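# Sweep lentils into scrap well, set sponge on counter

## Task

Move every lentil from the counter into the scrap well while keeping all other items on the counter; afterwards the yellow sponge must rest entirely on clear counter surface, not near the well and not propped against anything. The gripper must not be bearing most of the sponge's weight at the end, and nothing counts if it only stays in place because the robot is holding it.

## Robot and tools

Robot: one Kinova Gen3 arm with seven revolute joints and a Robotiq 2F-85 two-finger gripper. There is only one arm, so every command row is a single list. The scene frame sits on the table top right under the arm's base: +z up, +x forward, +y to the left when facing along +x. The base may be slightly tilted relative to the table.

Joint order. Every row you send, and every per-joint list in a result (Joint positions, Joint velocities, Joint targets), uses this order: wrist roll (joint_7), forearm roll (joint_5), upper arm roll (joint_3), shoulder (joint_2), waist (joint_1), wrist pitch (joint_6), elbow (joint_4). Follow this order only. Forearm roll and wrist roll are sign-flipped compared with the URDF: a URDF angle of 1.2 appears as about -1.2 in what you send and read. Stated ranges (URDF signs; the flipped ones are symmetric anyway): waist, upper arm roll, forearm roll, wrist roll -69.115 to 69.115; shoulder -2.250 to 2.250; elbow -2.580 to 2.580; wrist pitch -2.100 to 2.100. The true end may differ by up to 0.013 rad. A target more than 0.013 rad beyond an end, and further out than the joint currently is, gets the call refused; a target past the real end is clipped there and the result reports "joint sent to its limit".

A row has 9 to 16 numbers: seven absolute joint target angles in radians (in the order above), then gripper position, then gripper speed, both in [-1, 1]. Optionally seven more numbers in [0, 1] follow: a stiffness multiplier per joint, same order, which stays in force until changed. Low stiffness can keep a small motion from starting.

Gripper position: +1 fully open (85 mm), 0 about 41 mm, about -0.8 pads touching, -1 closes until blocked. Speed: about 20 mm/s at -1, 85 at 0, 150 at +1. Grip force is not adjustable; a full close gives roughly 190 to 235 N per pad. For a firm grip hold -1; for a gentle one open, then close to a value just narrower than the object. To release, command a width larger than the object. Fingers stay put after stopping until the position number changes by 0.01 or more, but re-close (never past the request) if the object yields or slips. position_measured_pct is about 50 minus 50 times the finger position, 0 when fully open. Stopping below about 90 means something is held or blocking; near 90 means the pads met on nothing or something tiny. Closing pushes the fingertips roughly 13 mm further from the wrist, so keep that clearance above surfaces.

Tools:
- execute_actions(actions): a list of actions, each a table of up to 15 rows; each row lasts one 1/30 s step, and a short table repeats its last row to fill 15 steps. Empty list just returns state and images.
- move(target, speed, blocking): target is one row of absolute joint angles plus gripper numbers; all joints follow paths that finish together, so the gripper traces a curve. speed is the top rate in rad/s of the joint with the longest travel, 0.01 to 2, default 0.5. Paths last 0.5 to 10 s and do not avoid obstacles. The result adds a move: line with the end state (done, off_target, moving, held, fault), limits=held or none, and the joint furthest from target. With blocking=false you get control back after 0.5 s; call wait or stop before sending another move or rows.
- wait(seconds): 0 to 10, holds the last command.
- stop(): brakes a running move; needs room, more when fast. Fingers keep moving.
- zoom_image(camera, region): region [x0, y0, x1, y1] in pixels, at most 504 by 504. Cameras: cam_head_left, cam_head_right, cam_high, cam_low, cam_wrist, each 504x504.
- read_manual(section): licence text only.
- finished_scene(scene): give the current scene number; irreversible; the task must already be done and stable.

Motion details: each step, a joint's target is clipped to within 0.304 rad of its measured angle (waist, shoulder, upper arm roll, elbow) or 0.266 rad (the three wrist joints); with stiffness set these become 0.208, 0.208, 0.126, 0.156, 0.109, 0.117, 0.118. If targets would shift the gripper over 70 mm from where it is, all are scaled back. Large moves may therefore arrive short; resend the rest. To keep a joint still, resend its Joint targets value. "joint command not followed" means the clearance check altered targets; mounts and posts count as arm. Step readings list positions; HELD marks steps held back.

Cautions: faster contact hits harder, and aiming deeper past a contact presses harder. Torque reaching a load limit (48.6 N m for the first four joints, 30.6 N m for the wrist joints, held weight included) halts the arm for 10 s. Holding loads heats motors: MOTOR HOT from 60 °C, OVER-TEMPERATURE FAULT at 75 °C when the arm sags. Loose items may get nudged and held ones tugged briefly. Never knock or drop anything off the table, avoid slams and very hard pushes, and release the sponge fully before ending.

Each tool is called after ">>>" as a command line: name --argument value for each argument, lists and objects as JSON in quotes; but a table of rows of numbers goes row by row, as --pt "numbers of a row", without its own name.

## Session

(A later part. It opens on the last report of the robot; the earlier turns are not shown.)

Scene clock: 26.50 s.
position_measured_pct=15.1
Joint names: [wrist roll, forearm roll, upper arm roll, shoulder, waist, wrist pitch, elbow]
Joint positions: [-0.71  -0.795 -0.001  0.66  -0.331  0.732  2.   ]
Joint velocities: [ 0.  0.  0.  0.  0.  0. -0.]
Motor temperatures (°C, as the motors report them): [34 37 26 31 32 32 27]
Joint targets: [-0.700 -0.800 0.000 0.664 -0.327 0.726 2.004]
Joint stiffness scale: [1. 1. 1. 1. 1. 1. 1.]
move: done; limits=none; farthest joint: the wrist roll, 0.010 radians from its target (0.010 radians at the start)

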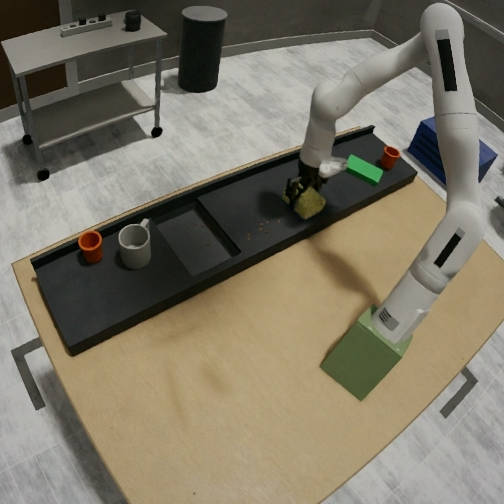

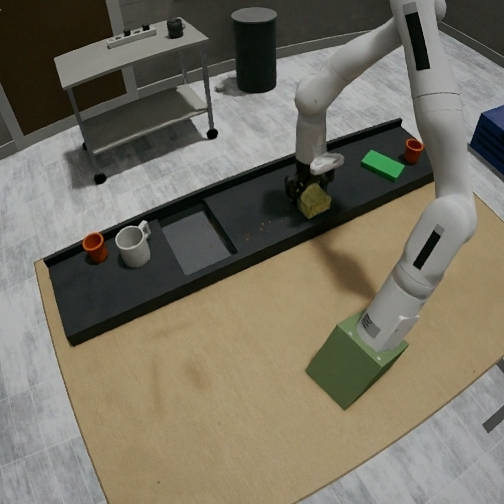

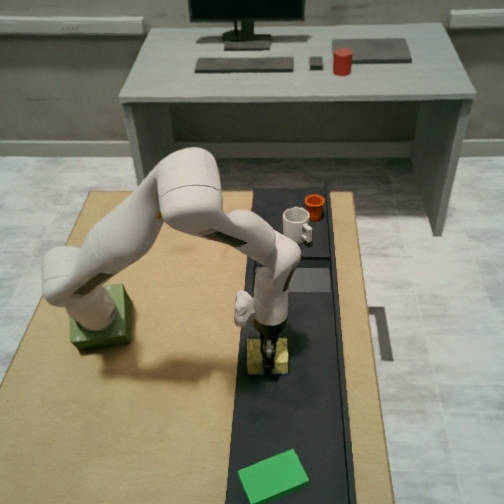

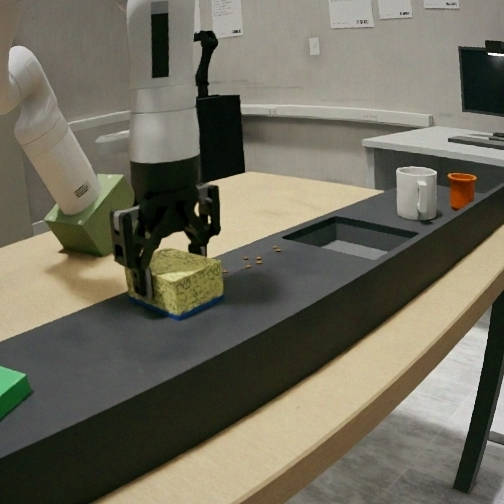

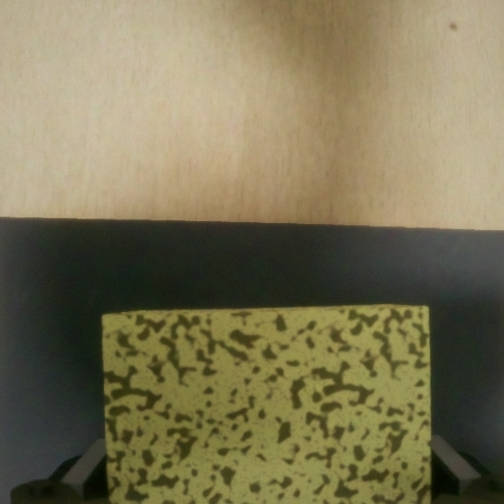

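Sweep, return, release.

>>> move --target '[-0.568,-0.745,0,0.772,-0.497,0.742,1.951,0.7,-0.5]' --speed 0.12

>>> move --target '[-0.486,-0.676,0,0.886,-0.641,0.765,1.857,0.7,-0.5]' --speed 0.12

>>> move --target '[-0.464,-0.606,0,0.977,-0.737,0.794,1.754,0.7,-0.5]' --speed 0.09

>>> move --target '[-0.52,-0.71,0,0.82,-0.572,0.754,1.912,0.7,-0.5]' --speed 0.15

>>> move --target '[-0.67,-0.778,0,0.684,-0.378,0.74,1.99,0.7,-0.5]' --speed 0.15

>>> move --target '[-0.67,-0.778,0,0.684,-0.385,0.74,1.99,1,0]'

>>> move --target '[-0.77,-0.65,0,0.575,-0.455,0.885,1.945,1,0]' --speed 0.2

>>> zoom_image --camera "cam_head_left" --region '[140,130,340,300]'

Scene clock: 28.80 s.
position_measured_pct=15.1
Joint names: [wrist roll, forearm roll, upper arm roll, shoulder, waist, wrist pitch, elbow]
Joint positions: [-0.578 -0.75  -0.001  0.768 -0.493  0.736  1.955]
Joint velocities: [-0.002  0.     0.     0.003 -0.003  0.    -0.   ]
Motor temperatures (°C, as the motors report them): [34 37 26 31 32 32 27]
Joint targets: [-0.568 -0.745 0.000 0.772 -0.497 0.742 1.951]
Joint stiffness scale: [1. 1. 1. 1. 1. 1. 1.]
move: done; limits=none; farthest joint: the wrist roll, 0.010 radians from its target (0.142 radians at the start)

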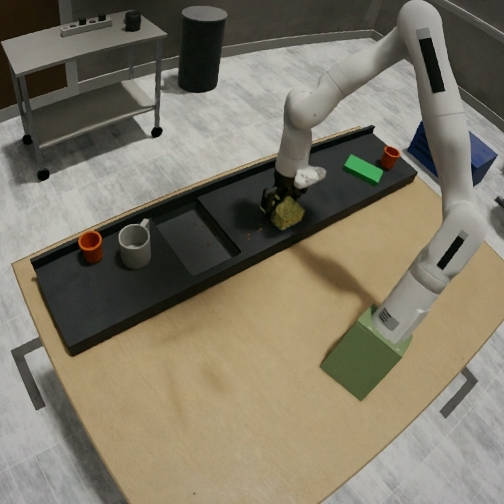

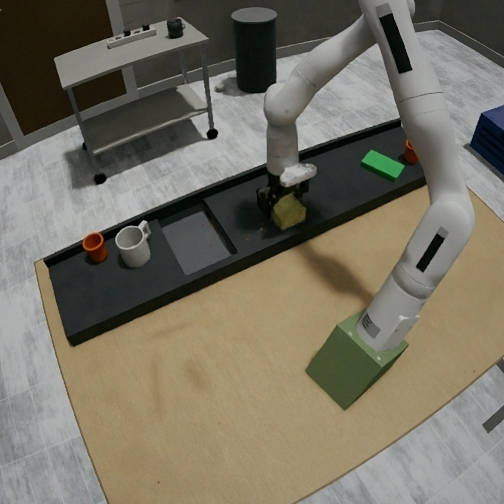

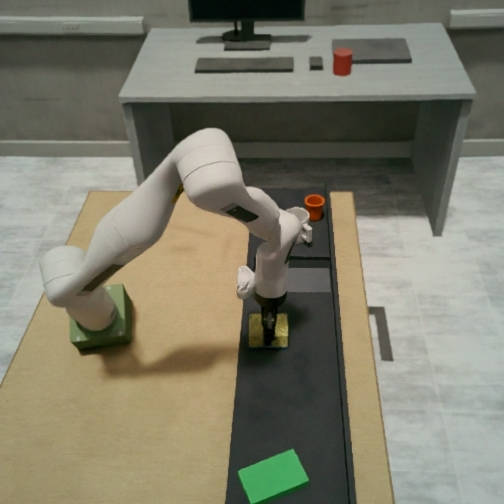

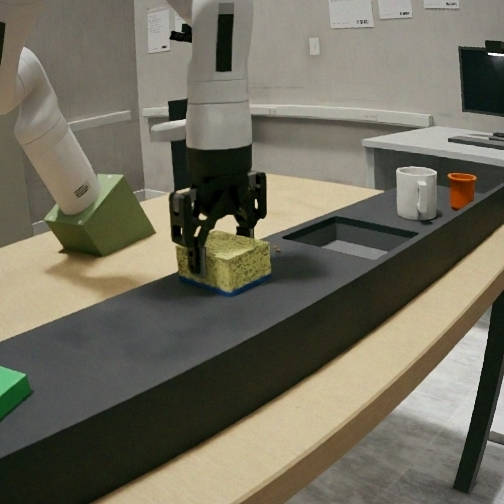

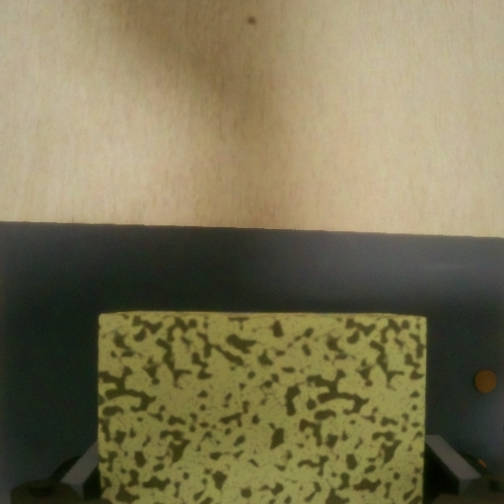

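Scene clock: 30.47 s.
position_measured_pct=15.1
Joint names: [wrist roll, forearm roll, upper arm roll, shoulder, waist, wrist pitch, elbow]
Joint positions: [-0.496 -0.681 -0.001  0.882 -0.637  0.759  1.861]
Joint velocities: [-0.001 -0.     0.     0.002 -0.003  0.    -0.   ]
Motor temperatures (°C, as the motors report them): [34 37 26 31 32 32 27]
Joint targets: [-0.486 -0.676 0.000 0.886 -0.641 0.765 1.857]
Joint stiffness scale: [1. 1. 1. 1. 1. 1. 1.]
move: done; limits=none; farthest joint: the wrist roll, 0.010 radians from its target (0.092 radians at the start)

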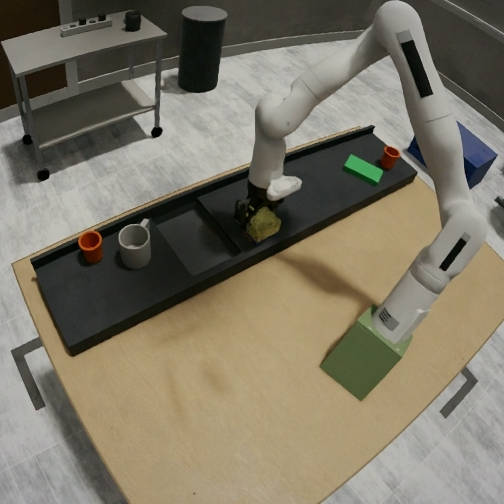

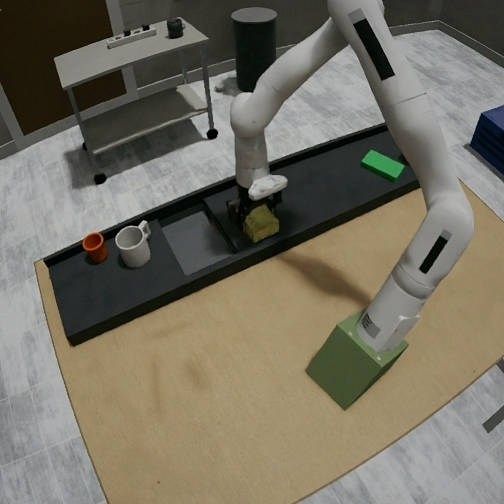

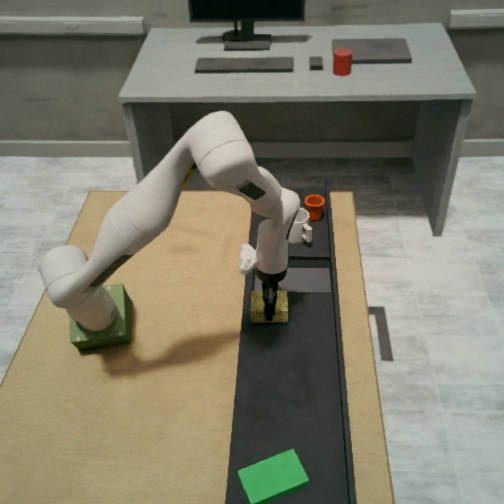

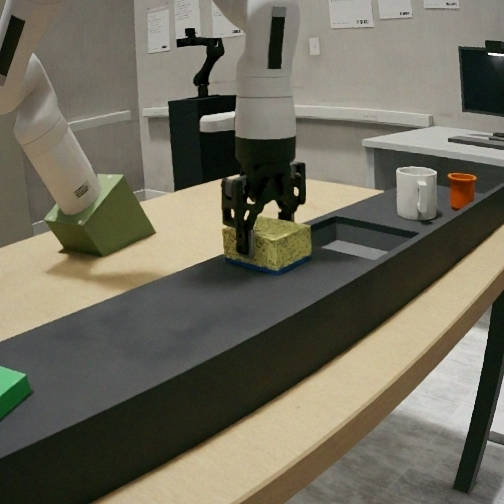

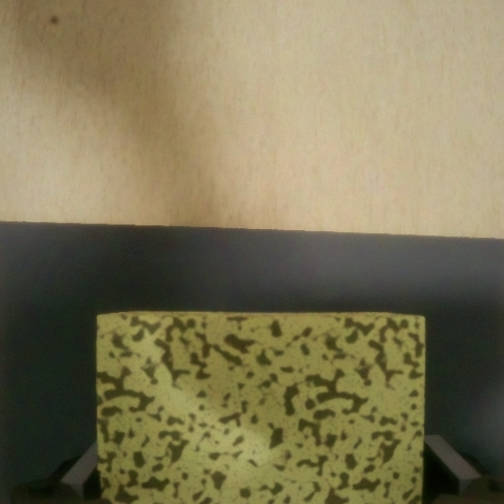

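Scene clock: 32.07 s.
position_measured_pct=15.1
Joint names: [wrist roll, forearm roll, upper arm roll, shoulder, waist, wrist pitch, elbow]
Joint positions: [-0.474 -0.611 -0.001  0.973 -0.733  0.788  1.758]
Joint velocities: [-0.001 -0.     0.     0.003 -0.003  0.001 -0.001]
Motor temperatures (°C, as the motors report them): [34 37 26 31 32 32 27]
Joint targets: [-0.464 -0.606 0.000 0.977 -0.737 0.794 1.754]
Joint stiffness scale: [1. 1. 1. 1. 1. 1. 1.]
move: done; limits=none; farthest joint: the wrist roll, 0.010 radians from its target (0.032 radians at the start)

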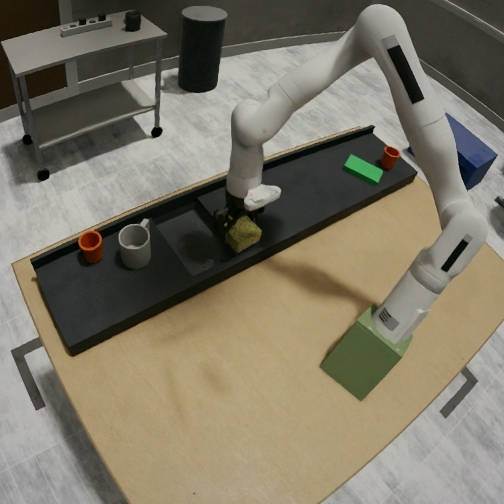

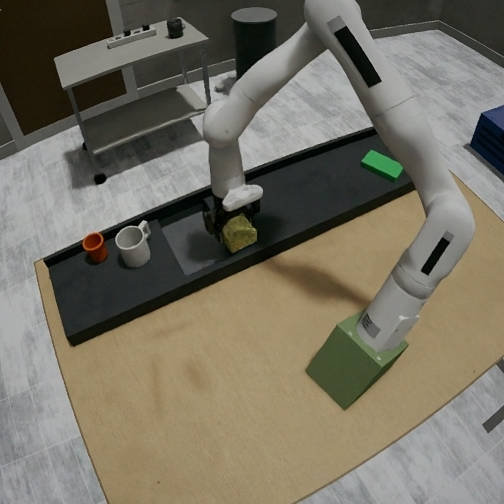

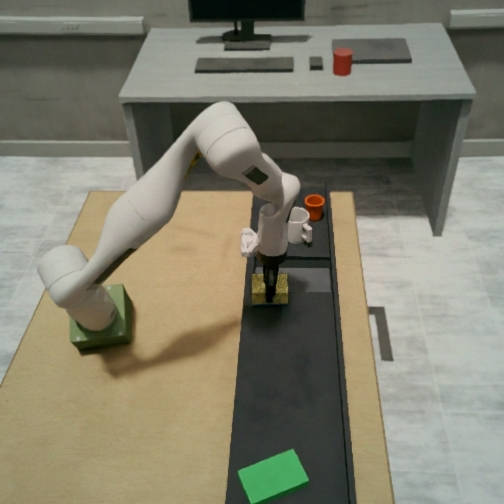

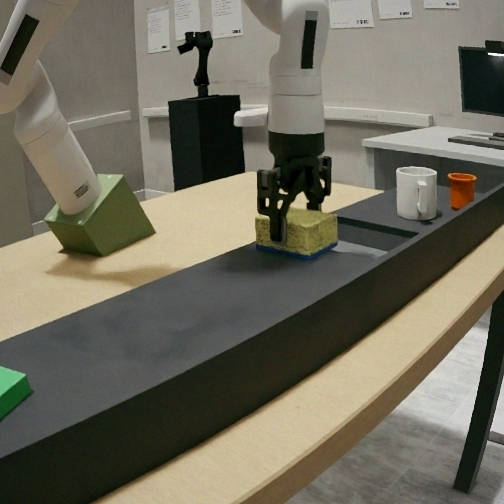

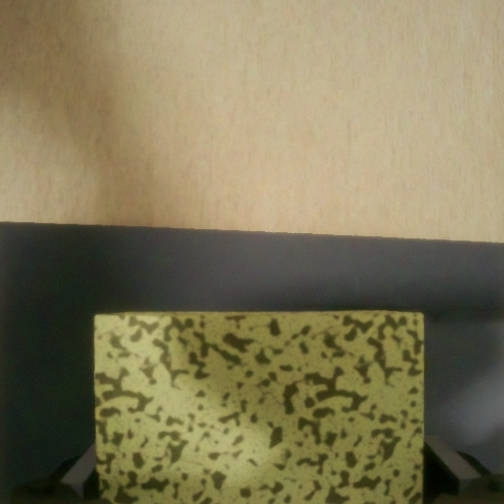

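Scene clock: 33.63 s.
position_measured_pct=15.1
Joint names: [wrist roll, forearm roll, upper arm roll, shoulder, waist, wrist pitch, elbow]
Joint positions: [-0.51  -0.705 -0.001  0.824 -0.576  0.76   1.908]
Joint velocities: [ 0.    -0.     0.    -0.002  0.003 -0.     0.   ]
Motor temperatures (°C, as the motors report them): [34 37 26 31 32 32 27]
Joint targets: [-0.520 -0.710 0.000 0.820 -0.572 0.754 1.912]
Joint stiffness scale: [1. 1. 1. 1. 1. 1. 1.]
move: done; limits=none; farthest joint: the wrist roll, 0.010 radians from its target (0.046 radians at the start)

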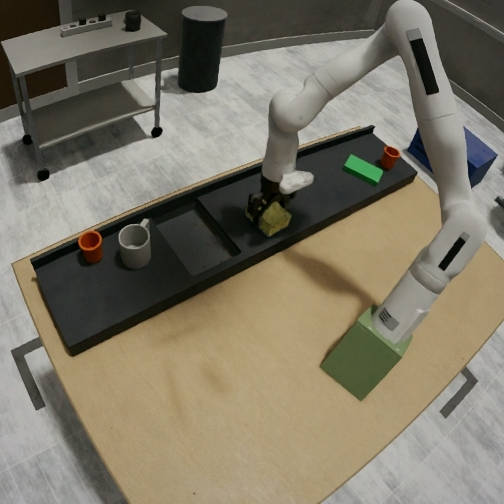

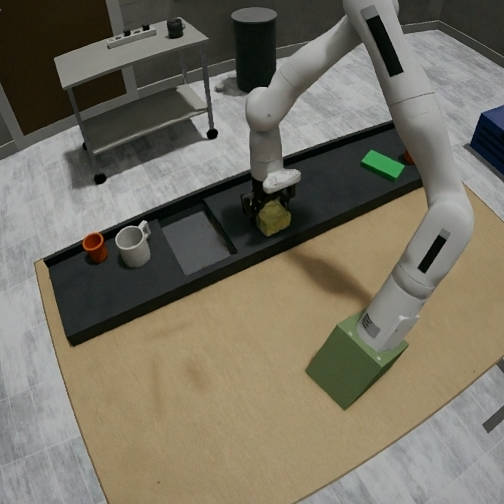

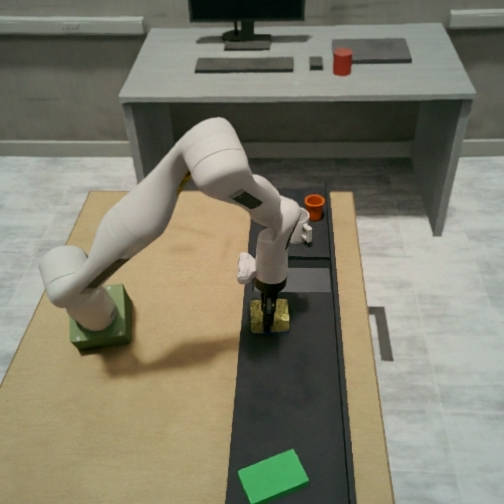

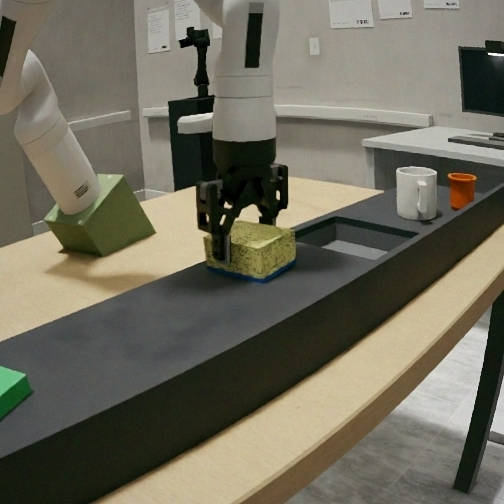

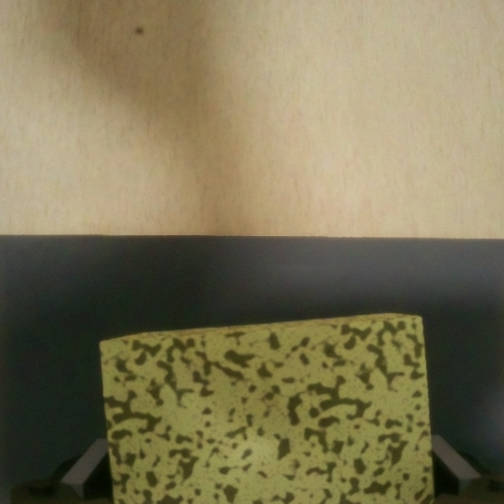

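Scene clock: 35.43 s.
position_measured_pct=15.1
Joint names: [wrist roll, forearm roll, upper arm roll, shoulder, waist, wrist pitch, elbow]
Joint positions: [-0.66  -0.773 -0.001  0.688 -0.382  0.746  1.986]
Joint velocities: [-0.001 -0.    -0.001 -0.002  0.003 -0.     0.   ]
Motor temperatures (°C, as the motors report them): [34 37 26 31 32 32 27]
Joint targets: [-0.670 -0.778 0.000 0.684 -0.378 0.740 1.990]
Joint stiffness scale: [1. 1. 1. 1. 1. 1. 1.]
move: done; limits=none; farthest joint: the wrist roll, 0.010 radians from its target (0.160 radians at the start)

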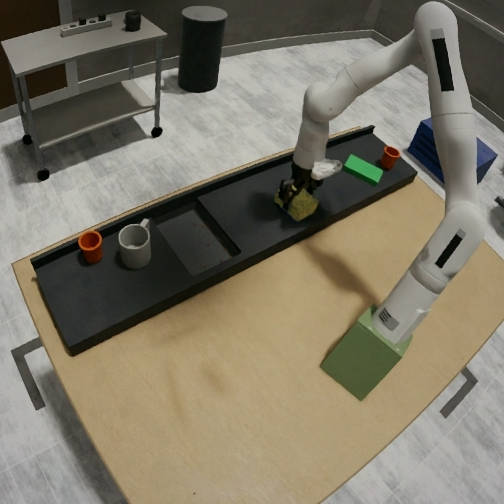

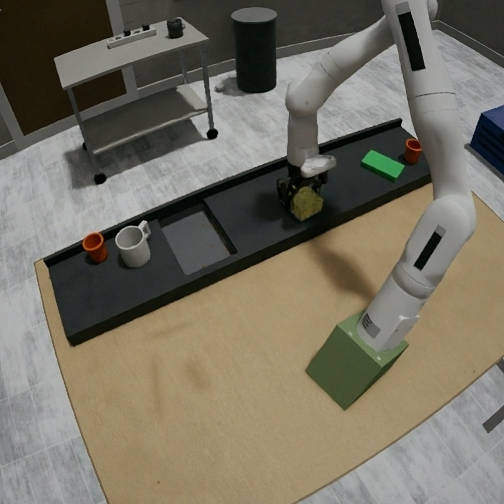

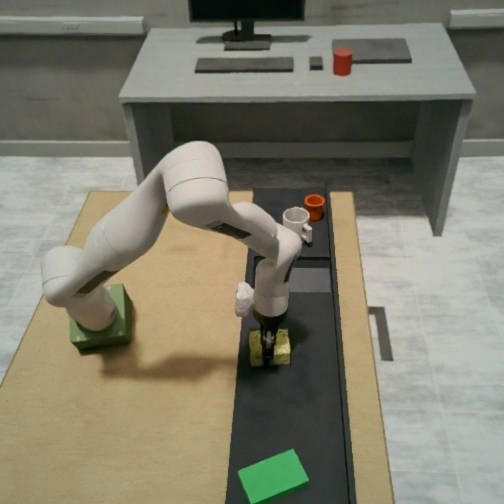

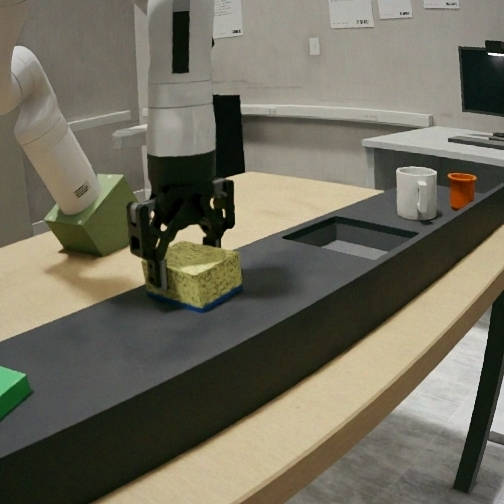

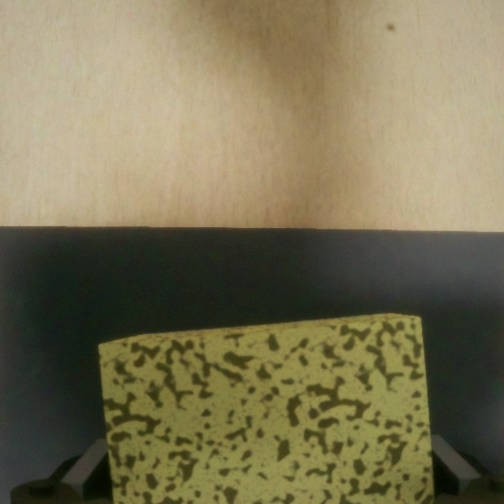

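Scene clock: 36.13 s.
position_measured_pct=0.0
Joint names: [wrist roll, forearm roll, upper arm roll, shoulder, waist, wrist pitch, elbow]
Joint positions: [-0.66  -0.773 -0.001  0.688 -0.382  0.746  1.986]
Joint velocities: [ 0.  0.  0.  0. -0. -0. -0.]
Motor temperatures (°C, as the motors report them): [34 37 26 31 32 32 27]
Joint targets: [-0.670 -0.778 0.000 0.684 -0.385 0.740 1.990]
Joint stiffness scale: [1. 1. 1. 1. 1. 1. 1.]
move: done; limits=none; farthest joint: the wrist roll, 0.010 radians from its target (0.010 radians at the start)

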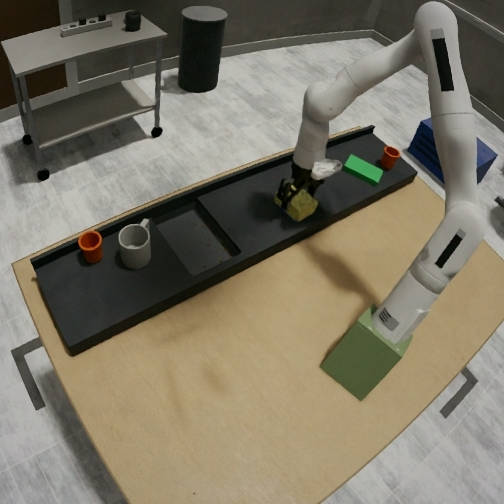

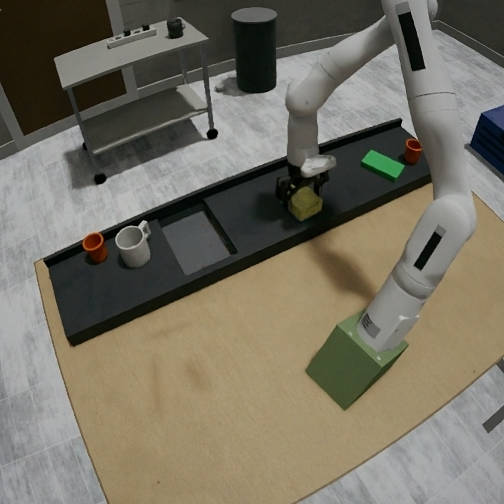

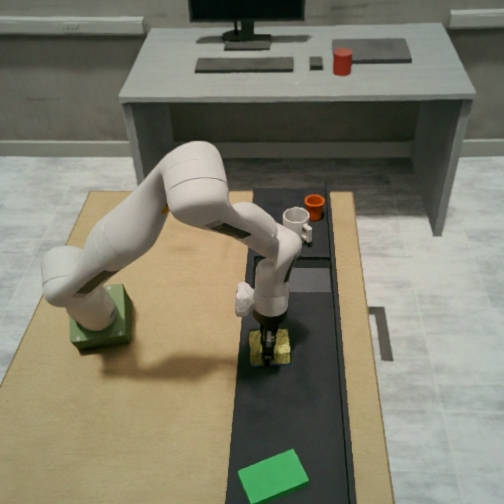

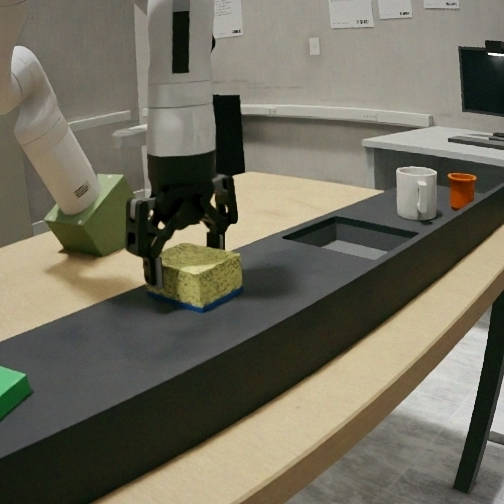

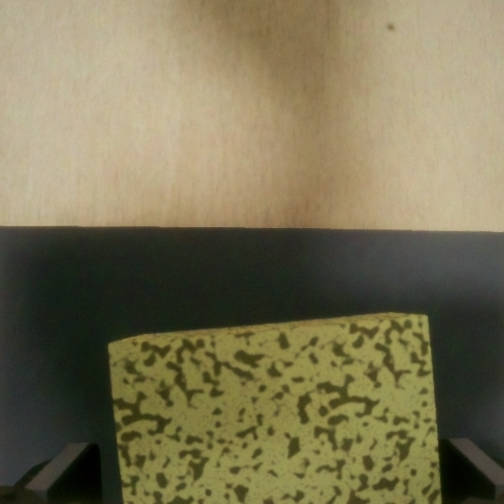

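Scene clock: 37.33 s.
position_measured_pct=0.0
Joint names: [wrist roll, forearm roll, upper arm roll, shoulder, waist, wrist pitch, elbow]
Joint positions: [-0.76  -0.655 -0.001  0.579 -0.451  0.879  1.949]
Joint velocities: [ 0.    -0.    -0.    -0.003 -0.002  0.     0.   ]
Motor temperatures (°C, as the motors report them): [34 37 26 31 32 32 27]
Joint targets: [-0.770 -0.650 0.000 0.575 -0.455 0.885 1.945]
Joint stiffness scale: [1. 1. 1. 1. 1. 1. 1.]
move: done; limits=none; farthest joint: the wrist roll, 0.010 radians from its target (0.110 radians at the start)

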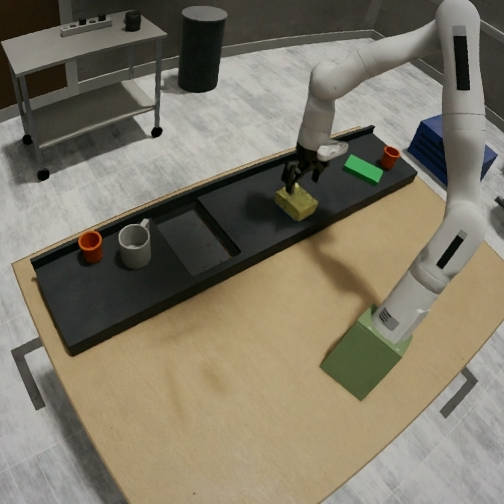

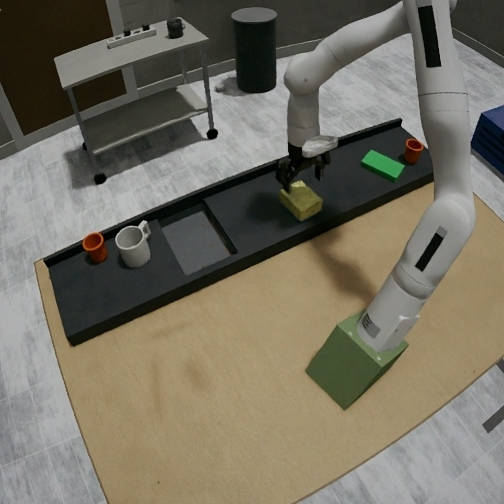

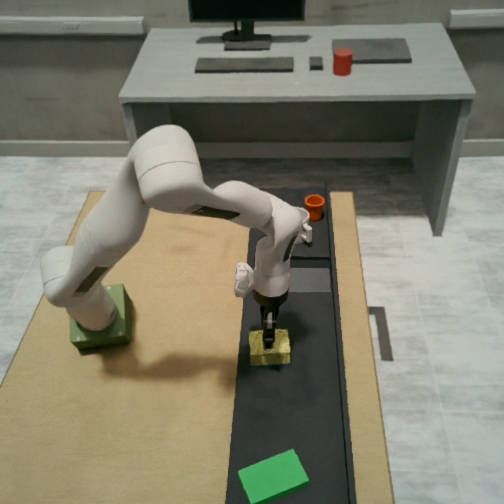

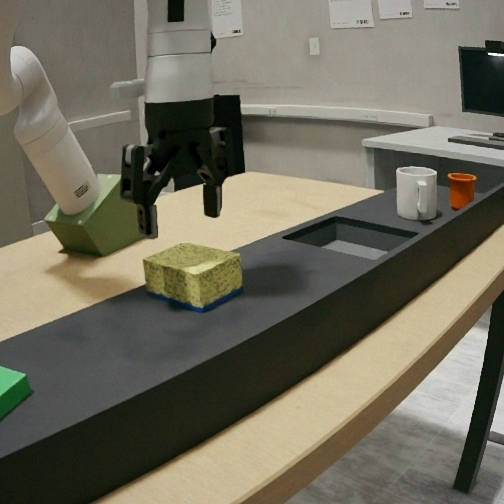

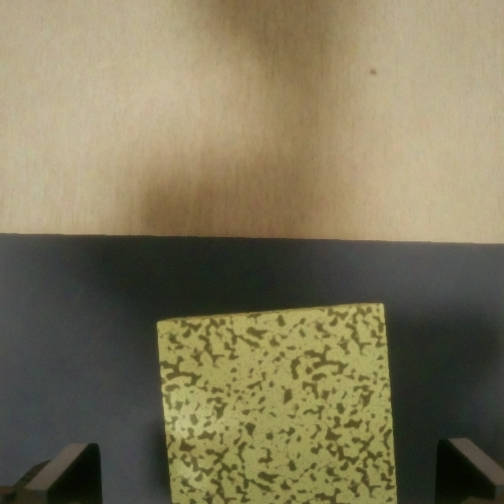

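Region (140, 130, 340, 300) of cam_head_left's 504x504 image, scaled by 2.520, with more detail than that image has; it fills the top 428 rows of this view, and the rest is white.

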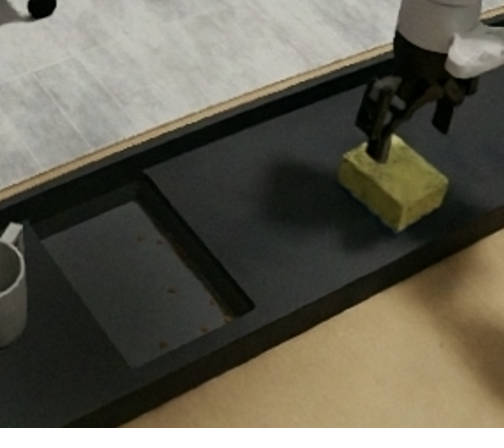

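>>> finished_scene --scene 2

The scene is finished: the task was done.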